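## Task

Using the blue marking gauge, scribe a single line at least 20 cm long that runs along the board's curved edge, keeping the offset from that edge equal to the blue gauge's setting, and leave no other marks on the board. Afterwards set the gauge down so it rests motionless on the bench, away from both the board and the bench dogs. Nothing may depend on the robot holding it there; open the gripper and pull the arm away at the end.

## Robot and tools

Robot: one simulated arm with seven joints and a single two-finger parallel gripper. The only camera is cam_wrist (504x504 fisheye, on the wrist). A marking gauge must be picked up, its fence run along the board's curved edge so its pin scribes a line at the gauge's preset distance, and then placed down on the bench, away from board and bench dogs. Loose objects can occasionally be nudged by an outside disturbance.

Frames. Results report end_effector_position (metres) and end_effector_quat_wxyz in the scene frame: origin on the table surface under the arm base, +z upward, +y to the left when facing along +x. The base may sit tilted, and the reported hand position gets less exact at long reach. Commands, however, are expressed in the gripper's own axes: +z points out along the fingers, and the fingers open and close along y. The reported position is the midpoint between closed pads; closed fingertips stick out about 33 mm past it (about 9 mm when fully open), and closing pushes the tips roughly 24 mm further out, so keep that clearance from surfaces.

The 9-number row (one arm, so one row per step): dx, dy, dz, rx, ry, rz, position, force_limit, speed, each between -1 and 1. The first six are an offset, not a pose: a displacement in the gripper's frame measured from the gripper pose shown in the most recent result (or, before any result in the scene has shown it, and for later calls within the same reply, from wherever the arm is when the action begins). Scale: 1.0 equals 0.6 m for dx-dz and 180 degrees for rx-rz; rx, ry, rz form one rotation vector. Every row in an action is counted from that same reference, not from the row before it, so all zeros pulls the arm back to the reference pose rather than holding still. The last three are absolute finger settings: position +1 = fully open (140 mm), about -0.8 = pads touching, -1 = close until blocked; force_limit -1/0/+1 gives roughly 14/60/107 N on parts up to 40 mm wide; speed -1/0/+1 gives about 30/140/250 mm/s of gap change.

Tools.
- execute_actions: {"actions": [...], "pictures": bool}. The list holds zero or one item. Empty list = just report state. {"rows": [[9 numbers], ...], "steps": n} runs up to 15 control steps of 1/30 s (default 15), one row per step, repeating the final row if rows run out. {"steps": n} alone (max 300) waits until n steps have elapsed since the previous result, including time spent before the call. A refused call sends nothing.
- move: {"target": [9 numbers], "speed": m/s from 0.002 to 0.5, default 0.25; rotation capped at twice that in rad/s}. Drives the gripper in a straight line toward the target offset (same reference rule as above); finger values are applied at the start. The path takes 0.5 to 10 s and is cut off after 10 s. It does not avoid obstacles, the gripper can lag, drift or overshoot the speed (notably near full extension), and it rotates the short way. The result adds a move: line giving the outcome (done, off_target, moving, held, fault), which limits acted (paced = command clipped; held = some steps blocked, after which motion may jump), and the remaining distance to target.
- wait: {"seconds": 0 to 10}; the robot receives nothing new meanwhile.
- zoom_image: {"camera": "cam_wrist", "region": [x0, y0, x1, y1]} pixel box in the latest image, origin top-left, at most 504x504.
- finished_scene: {"scene": number of the current scene}.

Motion rules. Each step the commanded pose is limited to 70 mm and 16 degrees from the measured pose; damped inverse kinematics follows it, favouring position over orientation. After an action ends the arm only continues to the last clipped pose, so large offsets need several calls; read the returned pose and send the remainder. The Hand target line shows where the controller is currently heading. The simulation keeps running between calls while fingers still in motion continue.

Result lines. object_status: 0 moving, 1 blocked while opening, 2 blocked while closing (a grasp), 3 reached the commanded position or pads met (thin items may still be held). A firm grip is confirmed by 2. Stopped fingers stay put until position changes by at least 0.01 or the object slips; to squeeze harder with status 2, raise force_limit and toggle position between -1 and -0.98. position_measured is in nonlinear counts: 3 open, 230 pads closed. "pose unreachable" and HELD mark steps the clearance check altered or blocked (a mount block or post counts as arm). Joint torques and external torque estimates are offset, scaled and noisy.

Limits. Joint ranges (rad), base to hand: waist -2.744..2.744, shoulder -1.784..1.784, upper arm roll -2.901..2.901, elbow -3.042..-0.152, forearm roll -2.807..2.807, wrist pitch 0.544..4.517, wrist roll -3.016..3.016. Load limits (N m): 35, 35, 32, 30, 12, 12, 12 in that order, including held weight; hitting one freezes the arm for 10 s and drops the rest of the call. Sustained loads heat motors; a MOTOR HOT warning precedes an OVER-TEMPERATURE FAULT brake stop.

Camera: cam_wrist fisheye, K=[[418.377, 0, 253.436], [0, 417.541, 248.085], [0, 0, 1]], D=[-0.03, 0, 0, 0], theta_max_deg=51.462.

Avoid: dropping the gauge, slamming into things, pressing hard (faster moves and targets set far beyond contact push harder), stray marks on the board, and anything ending up off the table, which fails the task. Finish with the gauge released and resting on its own.

Each tool is called after "Call:" by a JSON object that holds its "name" and its "arguments", one argument or row to a line.

## Session

Call:
{"name": "execute_actions", "arguments": {
  "actions": []
}}

Scene clock: 0.00 s of 4800.00 s.
end_effector_position=(+0.6475, +0.3269, +0.1394) position_measured=3 object_status=3 end_effector_quat_wxyz=(+0.003, +0.752, -0.659, -0.030)
Joint positions: [ 0.459  0.744 -0.075 -1.353  0.11   2.06   0.265]
Joint velocities: [ 0.001  0.001 -0.    -0.    -0.001 -0.001 -0.   ]
Joint torques (N m, as the joint torque sensors report them, + toward a larger angle): no reading
External joint torques (N m, as the arm's controller estimates them; a push from outside toward a larger angle lowers the number): no reading
Hand target: +0.647, +0.327, +0.139; +0.003, +0.752, -0.659, -0.030

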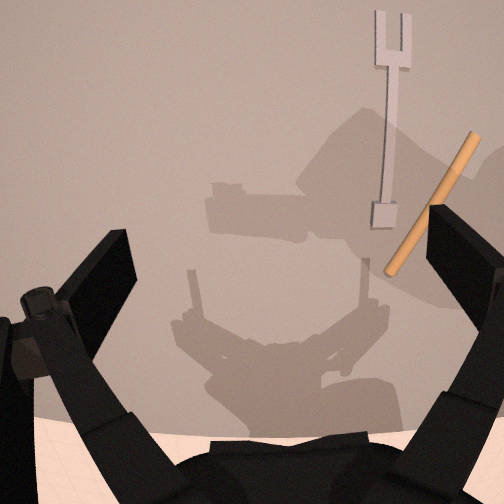

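Call:
{"name": "move", "arguments": {
  "target": [0.494,0.26,-0.612,0.002,0.0208,-0.4578,1,0,0],
  "speed": 0.35
}}

Scene clock: 8.93 s of 4800.00 s.
end_effector_position=(+0.5582, -0.0042, +0.5005) position_measured=3 object_status=3 end_effector_quat_wxyz=(-0.000, +1.000, -0.007, -0.001)
Joint positions: [ 0.028  0.033 -0.076 -1.482 -0.003  1.512 -1.557]
Joint velocities: [-0.     0.001 -0.     0.    -0.001 -0.003 -0.028]
Joint torques (N m, as the joint torque sensors report them, + toward a larger angle): [ -1.17 -30.13  -0.73  23.79   1.69   2.23  -0.37]
External joint torques (N m, as the arm's controller estimates them; a push from outside toward a larger angle lowers the number): [-1.32  2.03 -0.83  0.49  0.82 -0.29 -0.37]
Hand target: +0.558, -0.005, +0.500; -0.002, +1.000, -0.002, -0.002
Off the commanded pose: 0.010 m, 1 deg.
After step 90, 2.53 s passed at rest.
move: off_target; limits=paced

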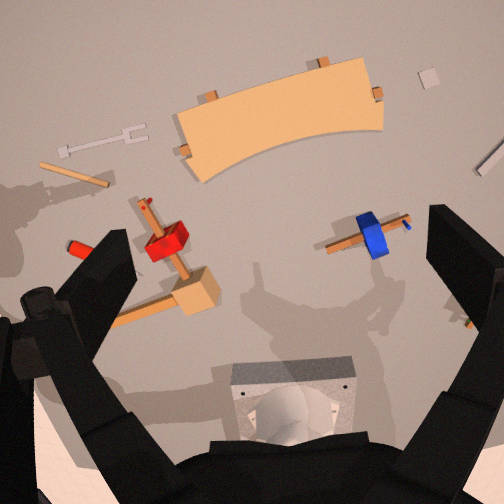

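Call:
{"name": "zoom_image", "arguments": {
  "camera": "cam_wrist",
  "region": [310, 180, 430, 280]
}}

Region (310, 180, 430, 280) of cam_wrist's 504x504 image, scaled by 4.200, with more detail than that image has.

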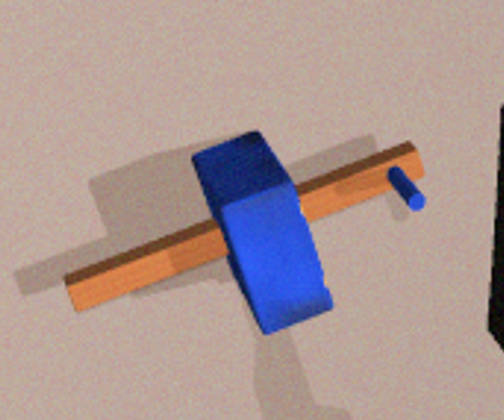

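Call:
{"name": "move", "arguments": {
  "target": [-0.325,0.26,0.5,0,0,0.367,0.3,0.6,0],
  "speed": 0.35
}}

Scene clock: 23.70 s of 4800.00 s.
end_effector_position=(+0.3580, -0.1575, +0.2036) position_measured=91 object_status=3 end_effector_quat_wxyz=(-0.002, +0.839, -0.544, -0.002)
Joint positions: [-0.402 -0.354 -0.057 -2.681 -0.031  2.325 -0.807]
Joint velocities: [-0.004 -0.     0.007  0.    -0.001  0.006  0.029]
Joint torques (N m, as the joint torque sensors report them, + toward a larger angle): [ -1.96 -16.44   0.51  19.65   0.8    3.12  -0.01]
External joint torques (N m, as the arm's controller estimates them; a push from outside toward a larger angle lowers the number): [-2.13  0.9   0.16 -2.29  0.2   0.6  -0.01]
Hand target: +0.358, -0.157, +0.202; -0.002, +0.835, -0.550, -0.002
Off the commanded pose: 0.004 m, 1 deg.
After step 90, 9.20 s passed at rest.
move: off_target

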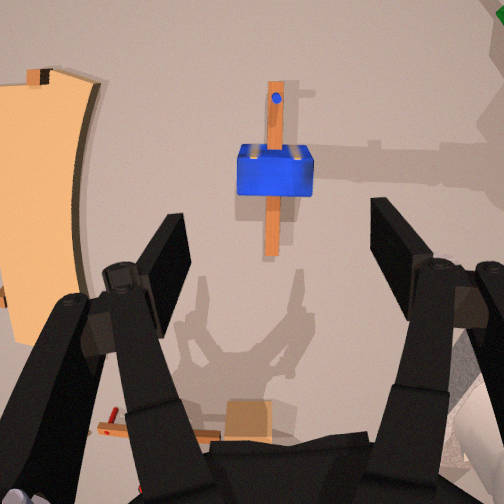

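Call:
{"name": "move", "arguments": {
  "target": [0,-0.004,0.17,0,0,0.018,0.3,0.6,0],
  "speed": 0.15
}}

Scene clock: 29.23 s of 4800.00 s.
end_effector_position=(+0.3573, -0.1565, +0.1021) position_measured=91 object_status=3 end_effector_quat_wxyz=(+0.000, +0.825, -0.565, -0.003)
Joint positions: [-0.402 -0.092 -0.057 -2.753 -0.023  2.656 -0.761]
Joint velocities: [ 0.     0.001 -0.001  0.001  0.001  0.013  0.007]
Joint torques (N m, as the joint torque sensors report them, + toward a larger angle): [  0.14 -20.57   0.86  16.85   1.08   3.17   0.1 ]
External joint torques (N m, as the arm's controller estimates them; a push from outside toward a larger angle lowers the number): [ 0.03  1.49  0.72 -0.6   0.7   0.67  0.1 ]
Hand target: +0.358, -0.156, +0.102; -0.001, +0.823, -0.568, -0.002
Off the commanded pose: 0.003 m, 0 deg.
After step 90, 1.13 s passed at rest.
move: done

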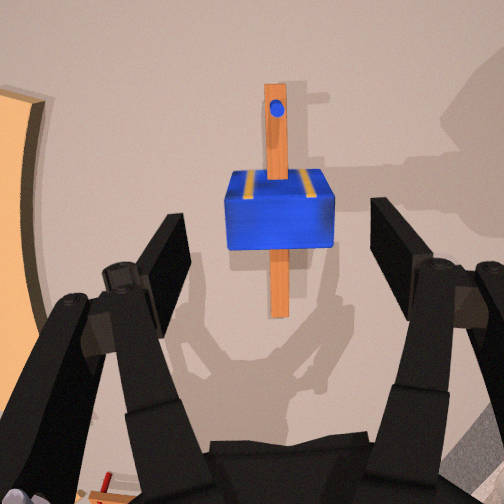

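Call:
{"name": "move", "arguments": {
  "target": [-0.01,0,0.073,0,0,0,0.3,0.6,0],
  "speed": 0.08
}}

Scene clock: 32.93 s of 4800.00 s.
end_effector_position=(+0.3538, -0.1520, +0.0591) position_measured=91 object_status=3 end_effector_quat_wxyz=(+0.001, +0.825, -0.565, -0.004)
Joint positions: [-0.397  0.04  -0.053 -2.767 -0.016  2.8   -0.759]
Joint velocities: [-0.001 -0.002  0.    -0.001 -0.     0.012 -0.   ]
Joint torques (N m, as the joint torque sensors report them, + toward a larger angle): [  0.32 -22.52   0.92  13.8    1.1    3.19   0.  ]
External joint torques (N m, as the arm's controller estimates them; a push from outside toward a larger angle lowers the number): [ 0.17  1.7   0.78 -1.18  0.82  0.69  0.  ]
Hand target: +0.354, -0.151, +0.058; +0.001, +0.825, -0.565, -0.003
Off the commanded pose: 0.002 m, 0 deg.
move: done

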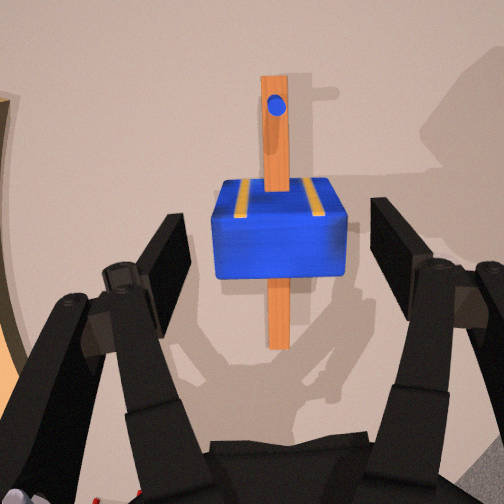

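Good alignment. Grip and lift.

Call:
{"name": "move", "arguments": {
  "target": [0,0,0,0,0,0,-1,0.7,-0.6],
  "speed": 0.03
}}

Call:
{"name": "move", "arguments": {
  "target": [0,0,-0.1,0,0,0,-1,0.7,-0.6],
  "speed": 0.1
}}

Scene clock: 37.37 s of 4800.00 s.
end_effector_position=(+0.3547, -0.1523, +0.0597) position_measured=147 object_status=2 end_effector_quat_wxyz=(+0.001, +0.825, -0.565, -0.002)
Joint positions: [-0.397  0.039 -0.053 -2.767 -0.016  2.801 -0.759]
Joint velocities: [-0.001  0.     0.001  0.     0.001 -0.     0.   ]
Joint torques (N m, as the joint torque sensors report them, + toward a larger angle): [ -0.58 -22.89  -0.03  14.8    0.26   2.36  -0.1 ]
External joint torques (N m, as the arm's controller estimates them; a push from outside toward a larger angle lowers the number): [-0.78  1.26 -0.21 -0.21 -0.02 -0.15 -0.1 ]
Hand target: +0.354, -0.152, +0.059; +0.001, +0.825, -0.565, -0.004
Off the commanded pose: 0.001 m, 0 deg.
After step 90, 0.73 s passed at rest.
move: done

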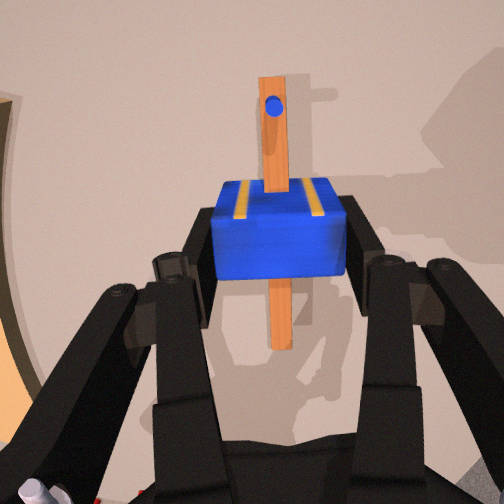

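Scene clock: 38.60 s of 4800.00 s.
end_effector_position=(+0.3555, -0.1515, +0.1183) position_measured=147 object_status=2 end_effector_quat_wxyz=(-0.001, +0.826, -0.564, -0.003)
Joint positions: [-0.397 -0.152 -0.053 -2.761 -0.024  2.604 -0.755]
Joint velocities: [-0.001 -0.002  0.001  0.     0.    -0.011  0.002]
Joint torques (N m, as the joint torque sensors report them, + toward a larger angle): [ -1.22 -21.67   0.31  19.26  -0.29   2.35   0.08]
External joint torques (N m, as the arm's controller estimates them; a push from outside toward a larger angle lowers the number): [-1.37 -0.74  0.11  0.87 -0.71 -0.18  0.08]
Hand target: +0.356, -0.152, +0.120; +0.000, +0.825, -0.565, -0.003
Off the commanded pose: 0.002 m, 0 deg.
move: done

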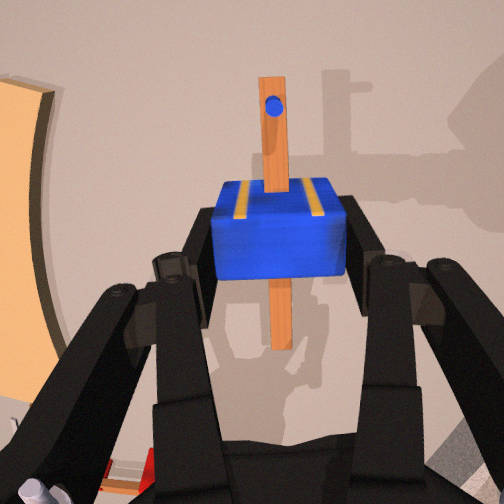

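Call:
{"name": "move", "arguments": {
  "target": [-0.112,-0.409,0.03,0,0,-0.465,-1,0.7,-0.6],
  "speed": 0.25
}}

Scene clock: 48.53 s of 4800.00 s.
end_effector_position=(+0.5572, +0.0030, +0.0970) position_measured=147 object_status=2 end_effector_quat_wxyz=(-0.003, +0.992, +0.124, -0.002)
Joint positions: [-0.287  0.328  0.244 -2.189 -0.132  2.498 -1.722]
Joint velocities: [-0.001  0.     0.     0.    -0.001 -0.002 -0.028]
Joint torques (N m, as the joint torque sensors report them, + toward a larger angle): [ -1.34 -35.43   4.    20.93  -0.16   2.24  -0.36]
External joint torques (N m, as the arm's controller estimates them; a push from outside toward a larger angle lowers the number): [-1.44  1.45  1.15  1.31 -0.69 -0.27 -0.36]
Hand target: +0.558, +0.003, +0.098; -0.003, +0.991, +0.131, -0.002
Off the commanded pose: 0.004 m, 1 deg.
After step 90, 3.17 s passed at rest.
move: off_target

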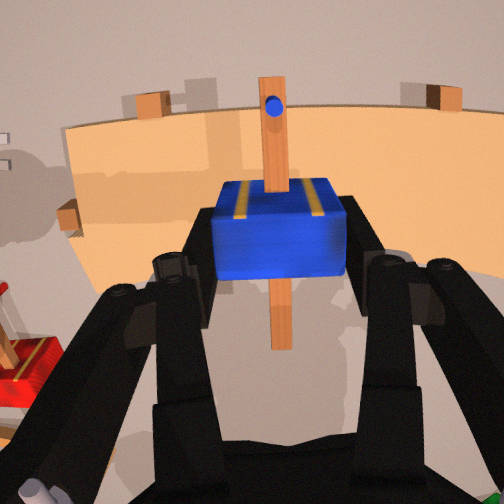

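Call:
{"name": "move", "arguments": {
  "target": [0,0,0.036,0,0,0,-1,0.7,-0.6],
  "speed": 0.015
}}

Scene clock: 54.87 s of 4800.00 s.
end_effector_position=(+0.5575, +0.0034, +0.0780) position_measured=147 object_status=2 end_effector_quat_wxyz=(-0.003, +0.992, +0.126, -0.001)
Joint positions: [-0.275  0.369  0.23  -2.188 -0.146  2.538 -1.715]
Joint velocities: [ 0.003 -0.001 -0.003 -0.001 -0.001  0.007  0.006]
Joint torques (N m, as the joint torque sensors report them, + toward a larger angle): [  0.18 -34.34   1.26  17.61  -0.23   3.32  -0.01]
External joint torques (N m, as the arm's controller estimates them; a push from outside toward a larger angle lowers the number): [-0.08  3.29 -1.92 -1.42 -0.72  0.77  0.  ]
Hand target: +0.557, +0.003, +0.075; -0.003, +0.992, +0.124, -0.002
Off the commanded pose: 0.003 m, 0 deg.
After step 90, 1.67 s passed at rest.
move: done

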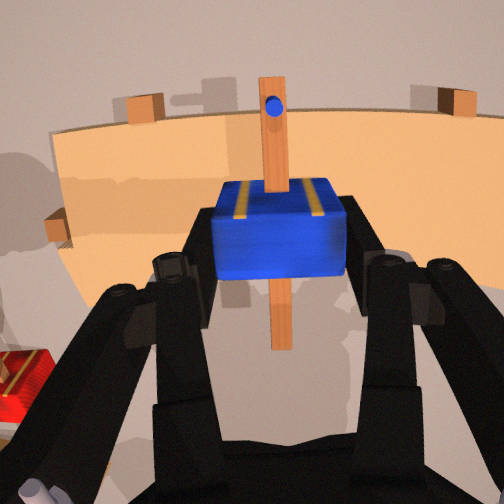

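Call:
{"name": "move", "arguments": {
  "target": [0,0,-0.015,0,0,0,-1,0.7,-0.6],
  "speed": 0.05
}}

Call:
{"name": "move", "arguments": {
  "target": [-0.16,-0.163,0,0,0,-0.069,-1,0.7,-0.6],
  "speed": 0.12
}}

Scene clock: 64.90 s of 4800.00 s.
end_effector_position=(+0.5580, +0.0031, +0.0859) position_measured=147 object_status=2 end_effector_quat_wxyz=(-0.003, +0.992, +0.124, -0.001)
Joint positions: [-0.277  0.352  0.234 -2.188 -0.141  2.524 -1.716]
Joint velocities: [-0.001 -0.     0.003 -0.001  0.001 -0.012 -0.004]
Joint torques (N m, as the joint torque sensors report them, + toward a larger angle): [ -2.15 -37.72   4.44  19.23   1.31   2.21  -0.31]
External joint torques (N m, as the arm's controller estimates them; a push from outside toward a larger angle lowers the number): [-2.62 -0.45  1.17  0.    0.81 -0.3  -0.3 ]
Hand target: +0.558, +0.003, +0.087; -0.003, +0.992, +0.126, -0.001
Off the commanded pose: 0.001 m, 0 deg.
After step 90, 6.33 s passed at rest.
move: done

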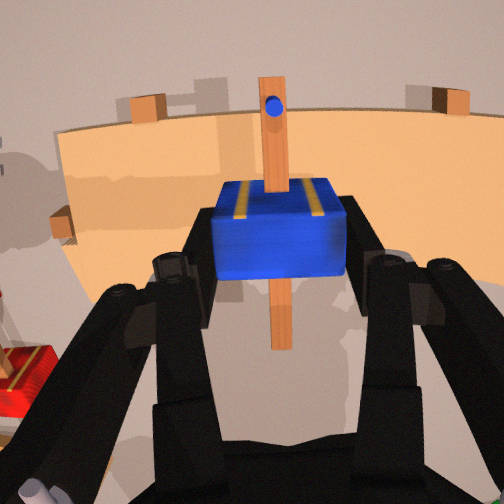

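Scene clock: 66.47 s of 4800.00 s.
end_effector_position=(+0.4397, +0.0743, +0.0880) position_measured=147 object_status=2 end_effector_quat_wxyz=(-0.004, +0.974, +0.226, -0.002)
Joint positions: [-0.267  0.097  0.376 -2.573 -0.072  2.655 -1.808]
Joint velocities: [-0.002 -0.003 -0.001 -0.003  0.011  0.012 -0.032]
Joint torques (N m, as the joint torque sensors report them, + toward a larger angle): [ -1.18 -26.02   1.97  16.01   1.22   3.11  -0.33]
External joint torques (N m, as the arm's controller estimates them; a push from outside toward a larger angle lowers the number): [-1.34  0.16  0.79 -1.42  0.82  0.61 -0.33]
Hand target: +0.441, +0.075, +0.089; -0.005, +0.973, +0.231, +0.000
Off the commanded pose: 0.002 m, 1 deg.
move: done

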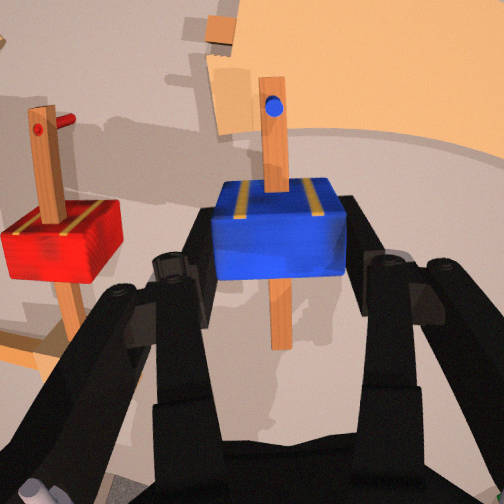

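Call:
{"name": "move", "arguments": {
  "target": [0.026,0.01,0.023,0,0,0.003,-1,0.7,-0.6],
  "speed": 0.03
}}

Scene clock: 73.13 s of 4800.00 s.
end_effector_position=(+0.4527, +0.0755, +0.0728) position_measured=147 object_status=2 end_effector_quat_wxyz=(-0.005, +0.974, +0.226, -0.006)
Joint positions: [-0.254  0.175  0.353 -2.522 -0.126  2.668 -1.774]
Joint velocities: [ 0.01   0.002 -0.009  0.006 -0.011  0.004  0.032]
Joint torques (N m, as the joint torque sensors report them, + toward a larger angle): [  1.06 -27.23   0.68  18.77  -0.25   3.14   0.1 ]
External joint torques (N m, as the arm's controller estimates them; a push from outside toward a larger angle lowers the number): [ 0.91  1.25 -1.29  1.74 -0.64  0.64  0.1 ]
Hand target: +0.456, +0.076, +0.074; -0.004, +0.975, +0.221, -0.003
Off the commanded pose: 0.004 m, 1 deg.
After step 90, 2.70 s passed at rest.
move: off_target

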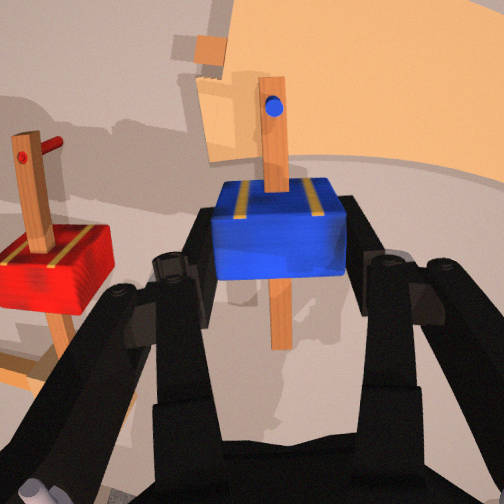

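Call:
{"name": "move", "arguments": {
  "target": [0.027,0,-0.002,0,0.002,0,-1,0.7,-0.6],
  "speed": 0.012
}}

Call:
{"name": "zoom_image", "arguments": {
  "camera": "cam_wrist",
  "region": [150, 60, 400, 240]
}}

Scene clock: 78.30 s of 4800.00 s.
end_effector_position=(+0.4637, +0.0817, +0.0721) position_measured=147 object_status=2 end_effector_quat_wxyz=(-0.007, +0.974, +0.227, -0.006)
Joint positions: [-0.245  0.204  0.351 -2.482 -0.138  2.655 -1.761]
Joint velocities: [ 0.001  0.001 -0.002  0.003 -0.001 -0.004  0.002]
Joint torques (N m, as the joint torque sensors report them, + toward a larger angle): [  0.6  -28.31   1.87  19.54  -0.27   3.1    0.29]
External joint torques (N m, as the arm's controller estimates them; a push from outside toward a larger angle lowers the number): [ 0.41  1.14 -0.48  2.45 -0.66  0.62  0.29]
Hand target: +0.467, +0.083, +0.074; -0.006, +0.974, +0.226, -0.003
Off the commanded pose: 0.004 m, 0 deg.
After step 90, 0.63 s passed at rest.
move: off_target

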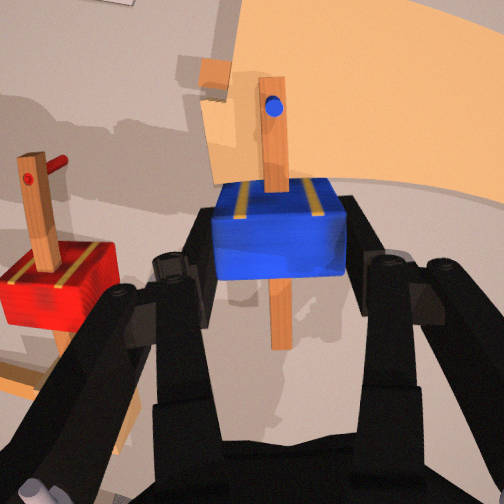

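Region (150, 60, 400, 240) of cam_wrist's 504x504 image, scaled by 2.016, with more detail than that image has; it fills the top 363 rows of this view, and the rest is white.

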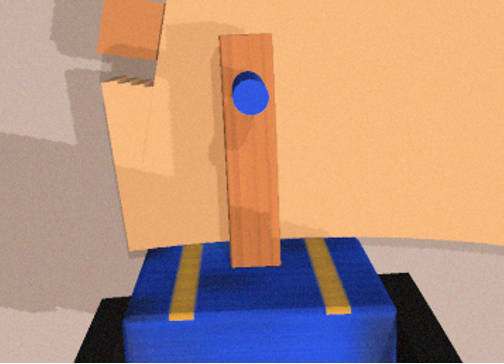

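Call:
{"name": "move", "arguments": {
  "target": [0.003,0,0.008,0,0,-0.004,-1,0.7,-0.6],
  "speed": 0.006
}}

Scene clock: 82.83 s of 4800.00 s.
end_effector_position=(+0.4622, +0.0827, +0.0666) position_measured=147 object_status=2 end_effector_quat_wxyz=(-0.007, +0.973, +0.232, -0.009)
Joint positions: [-0.245  0.22   0.351 -2.479 -0.149  2.66  -1.76 ]
Joint velocities: [ 0.001  0.003  0.001  0.002 -0.003  0.003  0.   ]
Joint torques (N m, as the joint torque sensors report them, + toward a larger angle): [ -0.39 -28.27   1.8   17.89  -0.27   3.17  -0.18]
External joint torques (N m, as the arm's controller estimates them; a push from outside toward a larger angle lowers the number): [-0.67  1.33 -0.8   1.08 -0.64  0.71 -0.18]
Hand target: +0.465, +0.083, +0.067; -0.007, +0.972, +0.233, -0.006
Off the commanded pose: 0.003 m, 0 deg.
After step 90, 0.23 s passed at rest.
move: done

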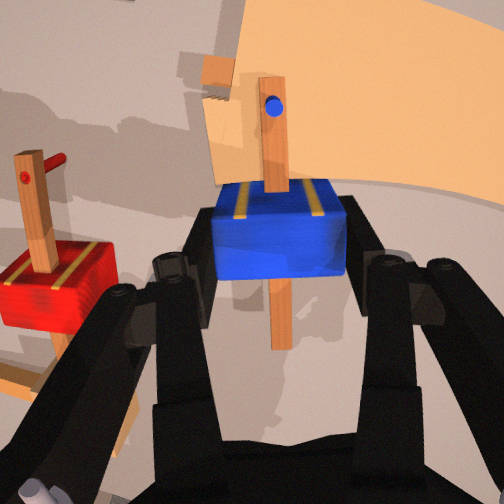

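Call:
{"name": "move", "arguments": {
  "target": [0.006,0,0,0,0.001,0,-1,0.7,-0.6],
  "speed": 0.006
}}

Call:
{"name": "move", "arguments": {
  "target": [0.005,0,0.004,0,0,0,-1,0.7,-0.6],
  "speed": 0.005
}}

Scene clock: 87.07 s of 4800.00 s.
end_effector_position=(+0.4633, +0.0830, +0.0663) position_measured=147 object_status=2 end_effector_quat_wxyz=(-0.008, +0.973, +0.232, -0.009)
Joint positions: [-0.245  0.224  0.351 -2.474 -0.149  2.659 -1.76 ]
Joint velocities: [ 0.001  0.001  0.001  0.002 -0.001 -0.001 -0.002]
Joint torques (N m, as the joint torque sensors report them, + toward a larger angle): [  0.56 -27.51   2.44  18.64  -0.11   2.93   0.09]
External joint torques (N m, as the arm's controller estimates them; a push from outside toward a larger angle lowers the number): [ 0.26  2.35 -0.22  1.67 -0.48  0.45  0.09]
Hand target: +0.465, +0.084, +0.066; -0.008, +0.973, +0.232, -0.007
Off the commanded pose: 0.003 m, 0 deg.
After step 90, 0.43 s passed at rest.
move: done

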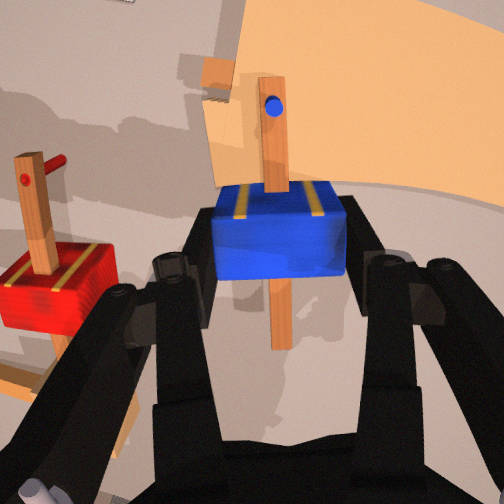

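Scene clock: 88.07 s of 4800.00 s.
end_effector_position=(+0.4636, +0.0827, +0.0658) position_measured=147 object_status=2 end_effector_quat_wxyz=(-0.007, +0.972, +0.234, -0.011)
Joint positions: [-0.243  0.228  0.349 -2.469 -0.155  2.653 -1.76 ]
Joint velocities: [ 0.003  0.001 -0.001  0.002 -0.002 -0.002  0.001]
Joint torques (N m, as the joint torque sensors report them, + toward a larger angle): [  1.55 -24.29   1.48  19.07  -0.19   3.76   0.29]
External joint torques (N m, as the arm's controller estimates them; a push from outside toward a larger angle lowers the number): [ 1.34  5.64 -1.13  2.2  -0.57  1.31  0.29]
Hand target: +0.466, +0.084, +0.064; -0.008, +0.973, +0.232, -0.009
Off the commanded pose: 0.003 m, 0 deg.
move: done

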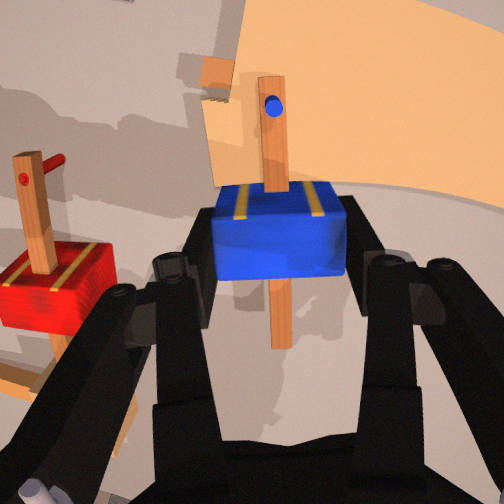

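Call:
{"name": "execute_actions", "arguments": {
  "actions": []
}}

Scene clock: 100.50 s of 4800.00 s.
end_effector_position=(+0.4636, +0.0827, +0.0658) position_measured=147 object_status=2 end_effector_quat_wxyz=(-0.006, +0.972, +0.234, -0.011)
Joint positions: [-0.243  0.228  0.349 -2.469 -0.155  2.652 -1.76 ]
Joint velocities: [ 0.    -0.001 -0.001  0.     0.001 -0.    -0.   ]
Joint torques (N m, as the joint torque sensors report them, + toward a larger angle): [  0.77 -24.35   1.55  19.02  -0.23   3.85   0.29]
External joint torques (N m, as the arm's controller estimates them; a push from outside toward a larger angle lowers the number): [ 0.55  5.65 -1.08  2.1  -0.62  1.38  0.29]
Hand target: +0.466, +0.084, +0.064; -0.008, +0.973, +0.232, -0.009
Off the commanded pose: 0.003 m, 0 deg.
Steps of this call (steps 1 to 90: nothing new was sent; then 9.43 s passed at rest). Readings (end_effector_position | what the end effector reports):
1: (+0.4636, +0.0827, +0.0658) | position_measured=147 object_status=2
2: (+0.4636, +0.0827, +0.0658) | position_measured=147 object_status=2
4: (+0.4636, +0.0827, +0.0658) | position_measured=147 object_status=2
8: (+0.4636, +0.0827, +0.0658) | position_measured=147 object_status=2
90: the state above

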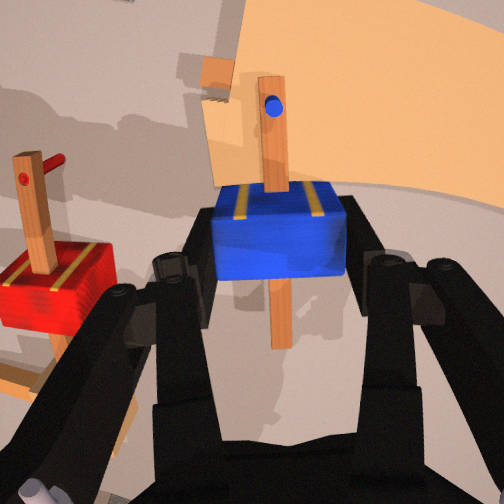

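Call:
{"name": "move", "arguments": {
  "target": [-0.0008,0.042,0.0,0,0,0.0125,-1,0.7,-0.6],
  "speed": 0.012
}}

Scene clock: 108.67 s of 4800.00 s.
end_effector_position=(+0.4732, +0.0627, +0.0661) position_measured=147 object_status=2 end_effector_quat_wxyz=(-0.006, +0.976, +0.218, -0.012)
Joint positions: [-0.263  0.239  0.327 -2.446 -0.155  2.641 -1.77 ]
Joint velocities: [-0.    -0.001  0.001  0.003 -0.002 -0.     0.   ]
Joint torques (N m, as the joint torque sensors report them, + toward a larger angle): [ -2.16 -27.59   0.43  18.77   0.35   2.84  -0.07]
External joint torques (N m, as the arm's controller estimates them; a push from outside toward a larger angle lowers the number): [-2.5   3.28 -2.29  1.59 -0.04  0.37 -0.06]
Hand target: +0.475, +0.060, +0.065; -0.006, +0.976, +0.215, -0.011
Off the commanded pose: 0.003 m, 0 deg.
After step 90, 2.83 s passed at rest.
move: done

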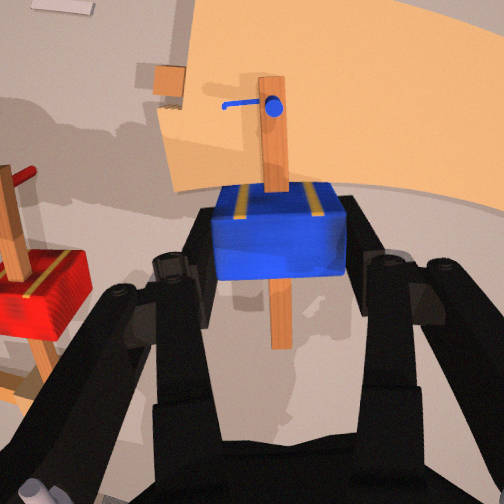

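Marking. Continue.

Call:
{"name": "move", "arguments": {
  "target": [-0.0008,0.042,0.0,0,0,0.013,-1,0.7,-0.6],
  "speed": 0.012
}}

Call:
{"name": "zoom_image", "arguments": {
  "camera": "cam_wrist",
  "region": [130, 80, 420, 240]
}}

Scene clock: 114.97 s of 4800.00 s.
end_effector_position=(+0.4814, +0.0425, +0.0663) position_measured=147 object_status=2 end_effector_quat_wxyz=(-0.005, +0.980, +0.199, -0.013)
Joint positions: [-0.287  0.251  0.31  -2.423 -0.155  2.629 -1.773]
Joint velocities: [-0.002 -0.001 -0.001  0.     0.    -0.001 -0.001]
Joint torques (N m, as the joint torque sensors report them, + toward a larger angle): [ -2.07 -28.11   0.17  19.66  -0.03   3.14  -0.26]
External joint torques (N m, as the arm's controller estimates them; a push from outside toward a larger angle lowers the number): [-2.18  3.3  -2.39  2.46 -0.44  0.7  -0.26]
Hand target: +0.484, +0.040, +0.066; -0.005, +0.980, +0.198, -0.012
Off the commanded pose: 0.004 m, 0 deg.
After step 90, 1.00 s passed at rest.
move: off_target

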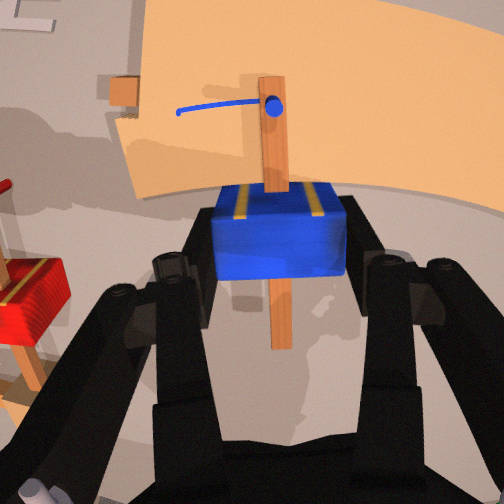

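Region (130, 80, 420, 240) of cam_wrist's 504x504 image, scaled by 1.738, with more detail than that image has; it fills the top 278 rows of this view, and the rest is white.

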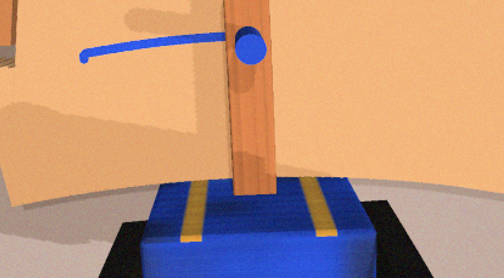

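Call:
{"name": "move", "arguments": {
  "target": [-0.0008,0.042,0.0,0,0,0.0135,-1,0.7,-0.6],
  "speed": 0.012
}}

Call:
{"name": "zoom_image", "arguments": {
  "camera": "cam_wrist",
  "region": [130, 80, 420, 240]
}}

Scene clock: 120.87 s of 4800.00 s.
end_effector_position=(+0.4887, +0.0221, +0.0664) position_measured=147 object_status=2 end_effector_quat_wxyz=(-0.005, +0.984, +0.179, -0.015)
Joint positions: [-0.311  0.264  0.294 -2.4   -0.155  2.616 -1.774]
Joint velocities: [-0.001  0.     0.001  0.003 -0.    -0.001 -0.001]
Joint torques (N m, as the joint torque sensors report them, + toward a larger angle): [ -2.08 -28.87   0.26  19.31   0.02   3.13  -0.25]
External joint torques (N m, as the arm's controller estimates them; a push from outside toward a larger angle lowers the number): [-2.41  3.41 -2.53  1.84 -0.39  0.67 -0.24]
Hand target: +0.491, +0.019, +0.066; -0.004, +0.984, +0.178, -0.013
Off the commanded pose: 0.004 m, 0 deg.
After step 90, 0.57 s passed at rest.
move: off_target

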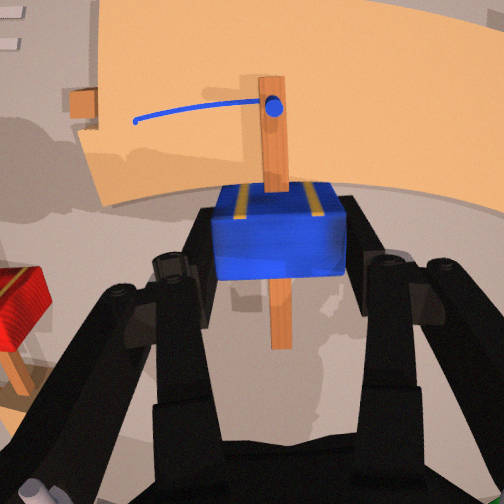

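Region (130, 80, 420, 240) of cam_wrist's 504x504 image, scaled by 1.738, with more detail than that image has; it fills the top 278 rows of this view, and the rest is white.

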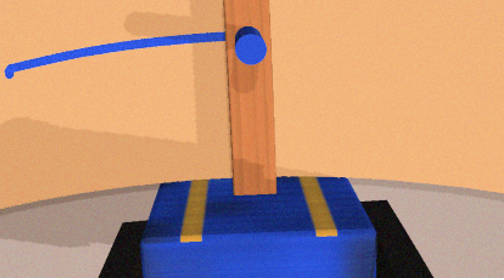

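Call:
{"name": "move", "arguments": {
  "target": [-0.0008,0.042,0.0,0,-0.002,0.0135,-1,0.7,-0.6],
  "speed": 0.012
}}

Call:
{"name": "zoom_image", "arguments": {
  "camera": "cam_wrist",
  "region": [130, 80, 420, 240]
}}

Scene clock: 127.20 s of 4800.00 s.
end_effector_position=(+0.4953, +0.0016, +0.0667) position_measured=147 object_status=2 end_effector_quat_wxyz=(-0.004, +0.987, +0.160, -0.019)
Joint positions: [-0.329  0.279  0.274 -2.37  -0.155  2.593 -1.774]
Joint velocities: [-0.003  0.002 -0.002  0.001 -0.001 -0.002  0.001]
Joint torques (N m, as the joint torque sensors report them, + toward a larger angle): [ -2.26 -29.38   0.14  19.18  -0.01   3.09  -0.23]
External joint torques (N m, as the arm's controller estimates them; a push from outside toward a larger angle lowers the number): [-2.47  3.56 -2.52  1.69 -0.44  0.69 -0.23]
Hand target: +0.497, -0.002, +0.066; -0.003, +0.987, +0.158, -0.018
Off the commanded pose: 0.004 m, 0 deg.
After step 90, 1.03 s passed at rest.
move: off_target

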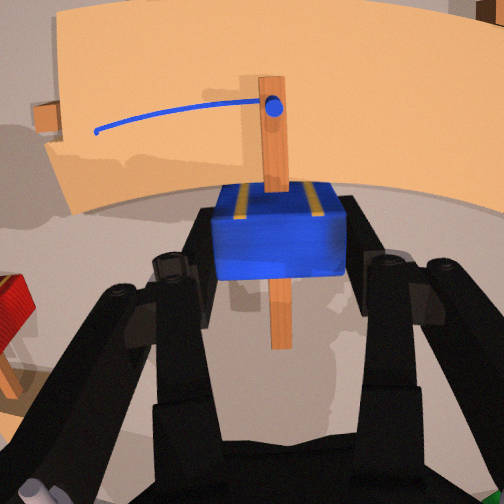

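Region (130, 80, 420, 240) of cam_wrist's 504x504 image, scaled by 1.738, with more detail than that image has; it fills the top 278 rows of this view, and the rest is white.

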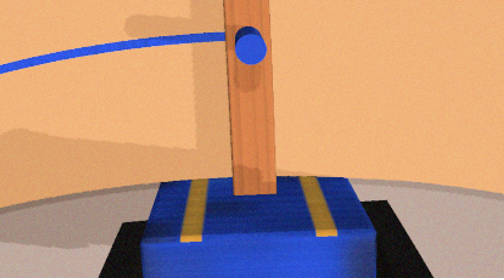

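Call:
{"name": "move", "arguments": {
  "target": [-0.0008,0.042,0.0003,0,0.0012,0.0135,-1,0.7,-0.6],
  "speed": 0.012
}}

Call:
{"name": "zoom_image", "arguments": {
  "camera": "cam_wrist",
  "region": [130, 80, 420, 240]
}}

Scene clock: 134.47 s of 4800.00 s.
end_effector_position=(+0.5006, -0.0192, +0.0667) position_measured=147 object_status=2 end_effector_quat_wxyz=(-0.003, +0.990, +0.140, -0.019)
Joint positions: [-0.358  0.29   0.262 -2.35  -0.155  2.585 -1.775]
Joint velocities: [-0.004  0.002 -0.     0.001  0.    -0.    -0.001]
Joint torques (N m, as the joint torque sensors report them, + toward a larger angle): [ -2.05 -30.55   0.57  20.19   0.2    3.16  -0.28]
External joint torques (N m, as the arm's controller estimates them; a push from outside toward a larger angle lowers the number): [-2.26  3.   -2.13  2.54 -0.23  0.75 -0.27]
Hand target: +0.503, -0.023, +0.066; -0.003, +0.990, +0.139, -0.017
Off the commanded pose: 0.004 m, 0 deg.
After step 90, 1.93 s passed at rest.
move: off_target

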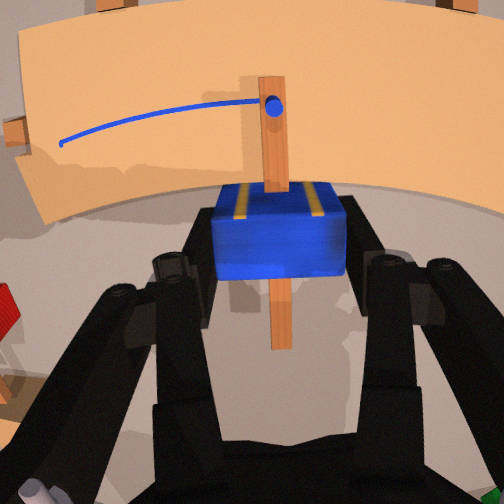

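Region (130, 80, 420, 240) of cam_wrist's 504x504 image, scaled by 1.738, with more detail than that image has; it fills the top 278 rows of this view, and the rest is white.

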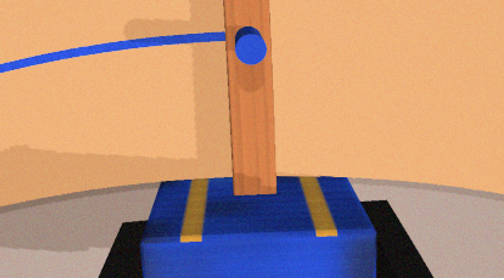

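Call:
{"name": "move", "arguments": {
  "target": [-0.0010,0.042,0.0003,0,0.0012,0.016,-1,0.7,-0.6],
  "speed": 0.012
}}

Call:
{"name": "zoom_image", "arguments": {
  "camera": "cam_wrist",
  "region": [130, 80, 420, 240]
}}

Scene clock: 142.60 s of 4800.00 s.
end_effector_position=(+0.5049, -0.0404, +0.0667) position_measured=147 object_status=2 end_effector_quat_wxyz=(-0.003, +0.993, +0.120, -0.019)
Joint positions: [-0.381  0.3    0.246 -2.331 -0.155  2.578 -1.775]
Joint velocities: [-0.001  0.     0.     0.002  0.     0.    -0.   ]
Joint torques (N m, as the joint torque sensors report them, + toward a larger angle): [ -2.15 -30.65   0.42  19.57   0.85   3.19   0.  ]
External joint torques (N m, as the arm's controller estimates them; a push from outside toward a larger angle lowers the number): [-2.52  3.58 -2.41  1.76  0.42  0.78  0.  ]
Hand target: +0.507, -0.044, +0.066; -0.003, +0.993, +0.115, -0.018
Off the commanded pose: 0.004 m, 1 deg.
After step 90, 2.80 s passed at rest.
move: off_target

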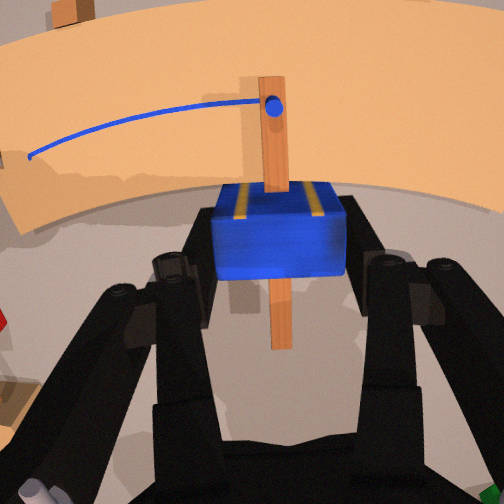

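Region (130, 80, 420, 240) of cam_wrist's 504x504 image, scaled by 1.738, with more detail than that image has; it fills the top 278 rows of this view, and the rest is white.

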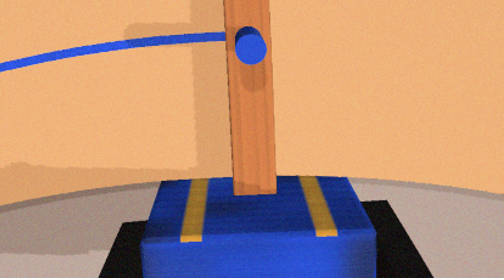

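Call:
{"name": "move", "arguments": {
  "target": [-0.0010,0.042,0.0003,0,0.0012,0.021,-1,0.7,-0.6],
  "speed": 0.012
}}

Call:
{"name": "zoom_image", "arguments": {
  "camera": "cam_wrist",
  "region": [130, 80, 420, 240]
}}

Scene clock: 149.17 s of 4800.00 s.
end_effector_position=(+0.5087, -0.0621, +0.0667) position_measured=147 object_status=2 end_effector_quat_wxyz=(-0.002, +0.995, +0.093, -0.019)
Joint positions: [-0.393  0.31   0.22  -2.312 -0.147  2.571 -1.767]
Joint velocities: [-0.     0.001 -0.001 -0.001  0.002  0.     0.002]
Joint torques (N m, as the joint torque sensors report them, + toward a larger angle): [ -1.84 -31.79   0.49  19.98   1.05   3.03   0.14]
External joint torques (N m, as the arm's controller estimates them; a push from outside toward a larger angle lowers the number): [-2.11  3.06 -2.08  2.09  0.6   0.62  0.14]
Hand target: +0.510, -0.065, +0.066; -0.002, +0.996, +0.087, -0.018
Off the commanded pose: 0.003 m, 1 deg.
After step 90, 0.60 s passed at rest.
move: done

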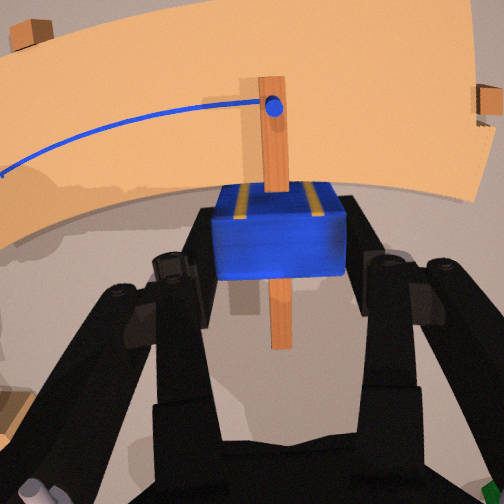

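Region (130, 80, 420, 240) of cam_wrist's 504x504 image, scaled by 1.738, with more detail than that image has; it fills the top 278 rows of this view, and the rest is white.

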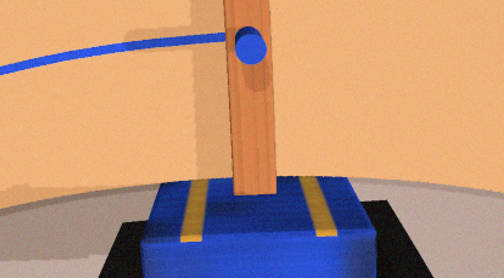

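Call:
{"name": "move", "arguments": {
  "target": [-0.0008,0.042,0.0003,0,0.0012,0.018,-1,0.7,-0.6],
  "speed": 0.012
}}

Call:
{"name": "zoom_image", "arguments": {
  "camera": "cam_wrist",
  "region": [130, 80, 420, 240]
}}

Scene clock: 155.77 s of 4800.00 s.
end_effector_position=(+0.5113, -0.0838, +0.0667) position_measured=147 object_status=2 end_effector_quat_wxyz=(-0.001, +0.997, +0.071, -0.019)
Joint positions: [-0.412  0.321  0.199 -2.293 -0.142  2.565 -1.766]
Joint velocities: [-0.    -0.001 -0.002  0.001  0.001 -0.001  0.003]
Joint torques (N m, as the joint torque sensors report them, + toward a larger angle): [ -2.01 -32.44   0.4   20.38   0.96   3.04   0.09]
External joint torques (N m, as the arm's controller estimates them; a push from outside toward a larger angle lowers the number): [-2.27  3.14 -2.05  2.26  0.5   0.62  0.09]
Hand target: +0.513, -0.087, +0.066; -0.001, +0.998, +0.065, -0.017
Off the commanded pose: 0.004 m, 1 deg.
After step 90, 1.07 s passed at rest.
move: off_target

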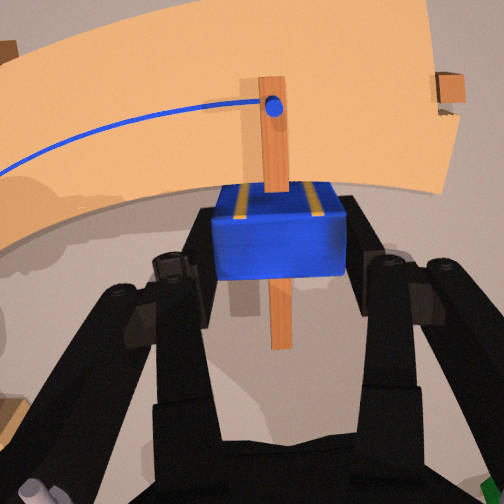

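Region (130, 80, 420, 240) of cam_wrist's 504x504 image, scaled by 1.738, with more detail than that image has; it fills the top 278 rows of this view, and the rest is white.

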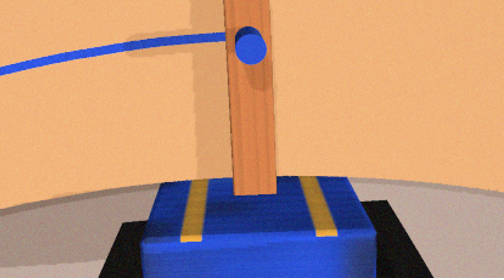

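Call:
{"name": "move", "arguments": {
  "target": [-0.0008,0.042,0.0003,0,0.0012,0.018,-1,0.7,-0.6],
  "speed": 0.012
}}

Call:
{"name": "zoom_image", "arguments": {
  "camera": "cam_wrist",
  "region": [130, 80, 420, 240]
}}

Scene clock: 162.03 s of 4800.00 s.
end_effector_position=(+0.5130, -0.1058, +0.0666) position_measured=147 object_status=2 end_effector_quat_wxyz=(+0.000, +0.999, +0.048, -0.019)
Joint positions: [-0.431  0.331  0.18  -2.274 -0.136  2.559 -1.765]
Joint velocities: [ 0.001  0.001  0.    -0.     0.002 -0.001  0.001]
Joint torques (N m, as the joint torque sensors report them, + toward a larger angle): [ -1.76 -33.33   0.34  20.71   0.99   2.95   0.09]
External joint torques (N m, as the arm's controller estimates them; a push from outside toward a larger angle lowers the number): [-2.09  2.84 -2.05  2.43  0.53  0.51  0.09]
Hand target: +0.514, -0.109, +0.066; +0.000, +0.999, +0.043, -0.017
Off the commanded pose: 0.003 m, 1 deg.
After step 90, 0.70 s passed at rest.
move: done

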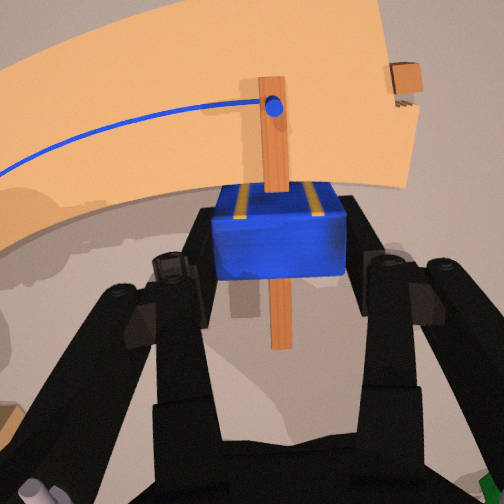

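Region (130, 80, 420, 240) of cam_wrist's 504x504 image, scaled by 1.738, with more detail than that image has; it fills the top 278 rows of this view, and the rest is white.

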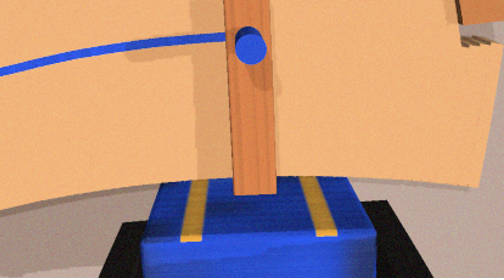

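Call:
{"name": "move", "arguments": {
  "target": [-0.0006,0.05,0.0003,0,0.0012,0.02,-1,0.7,-0.6],
  "speed": 0.012
}}

Scene clock: 167.73 s of 4800.00 s.
end_effector_position=(+0.5137, -0.1322, +0.0666) position_measured=147 object_status=2 end_effector_quat_wxyz=(+0.001, +1.000, +0.022, -0.019)
Joint positions: [-0.457  0.344  0.16  -2.25  -0.131  2.549 -1.765]
Joint velocities: [-0.     0.002 -0.     0.001  0.    -0.     0.   ]
Joint torques (N m, as the joint torque sensors report them, + toward a larger angle): [ -2.01 -33.89  -0.5   20.4    1.02   3.15   0.08]
External joint torques (N m, as the arm's controller estimates them; a push from outside toward a larger angle lowers the number): [-2.41  2.82 -2.87  2.07  0.55  0.73  0.08]
Hand target: +0.516, -0.136, +0.066; +0.001, +1.000, +0.017, -0.017
Off the commanded pose: 0.004 m, 1 deg.
move: off_target

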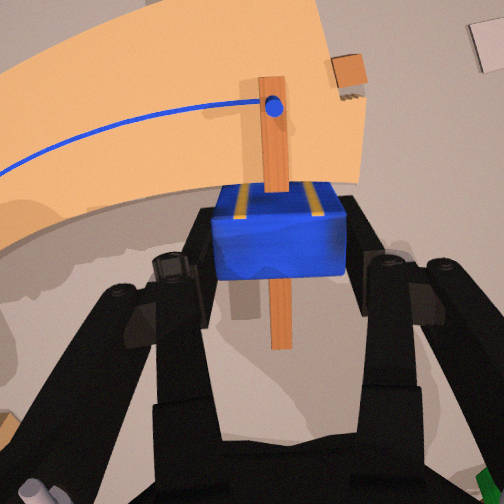

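Enough length. Lift straight up.

Call:
{"name": "move", "arguments": {
  "target": [0,0,-0.07,0,0,0,-1,0.7,-0.6],
  "speed": 0.04
}}

Call:
{"name": "move", "arguments": {
  "target": [-0.24,0,0,0,0.012,0,-1,0.7,-0.6],
  "speed": 0.1
}}

Scene clock: 172.90 s of 4800.00 s.
end_effector_position=(+0.5156, -0.1324, +0.1069) position_measured=147 object_status=2 end_effector_quat_wxyz=(+0.002, +1.000, +0.021, -0.019)
Joint positions: [-0.465  0.26   0.174 -2.243 -0.103  2.461 -1.78 ]
Joint velocities: [-0.001 -0.001 -0.     0.     0.004 -0.019 -0.008]
Joint torques (N m, as the joint torque sensors report them, + toward a larger angle): [ -1.43 -35.57   2.69  20.99   1.4    2.24  -0.33]
External joint torques (N m, as the arm's controller estimates them; a push from outside toward a larger angle lowers the number): [-1.56 -0.12  0.96  1.25  0.86 -0.19 -0.33]
Hand target: +0.516, -0.132, +0.109; +0.001, +1.000, +0.022, -0.019
Off the commanded pose: 0.002 m, 0 deg.
After step 90, 0.83 s passed at rest.
move: done

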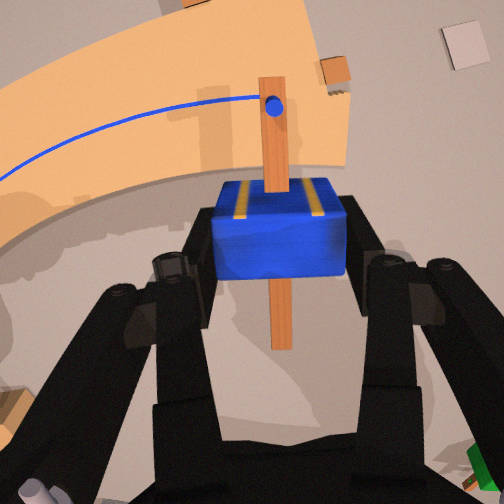

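Scene clock: 174.87 s of 4800.00 s.
end_effector_position=(+0.3715, -0.1388, +0.1141) position_measured=147 object_status=2 end_effector_quat_wxyz=(-0.000, +1.000, +0.015, -0.002)
Joint positions: [-0.529 -0.114  0.134 -2.732  0.014  2.616 -1.961]
Joint velocities: [ 0.002  0.    -0.003 -0.001  0.006  0.005 -0.036]
Joint torques (N m, as the joint torque sensors report them, + toward a larger angle): [  0.59 -22.66  -0.46  16.08   1.2    3.2   -0.27]
External joint torques (N m, as the arm's controller estimates them; a push from outside toward a larger angle lowers the number): [ 0.46 -1.02 -0.13 -2.03  0.75  0.71 -0.27]
Hand target: +0.372, -0.139, +0.115; +0.000, +1.000, +0.020, +0.000
Off the commanded pose: 0.002 m, 1 deg.
move: done

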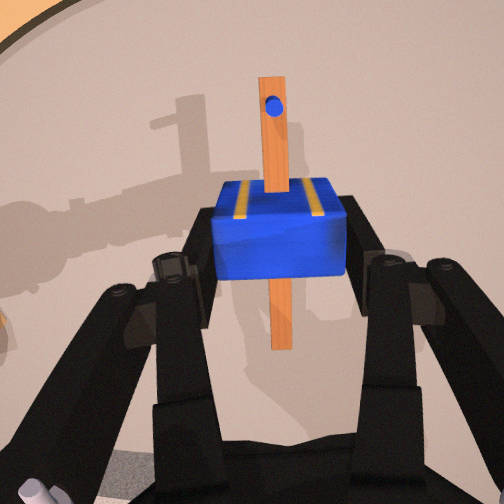

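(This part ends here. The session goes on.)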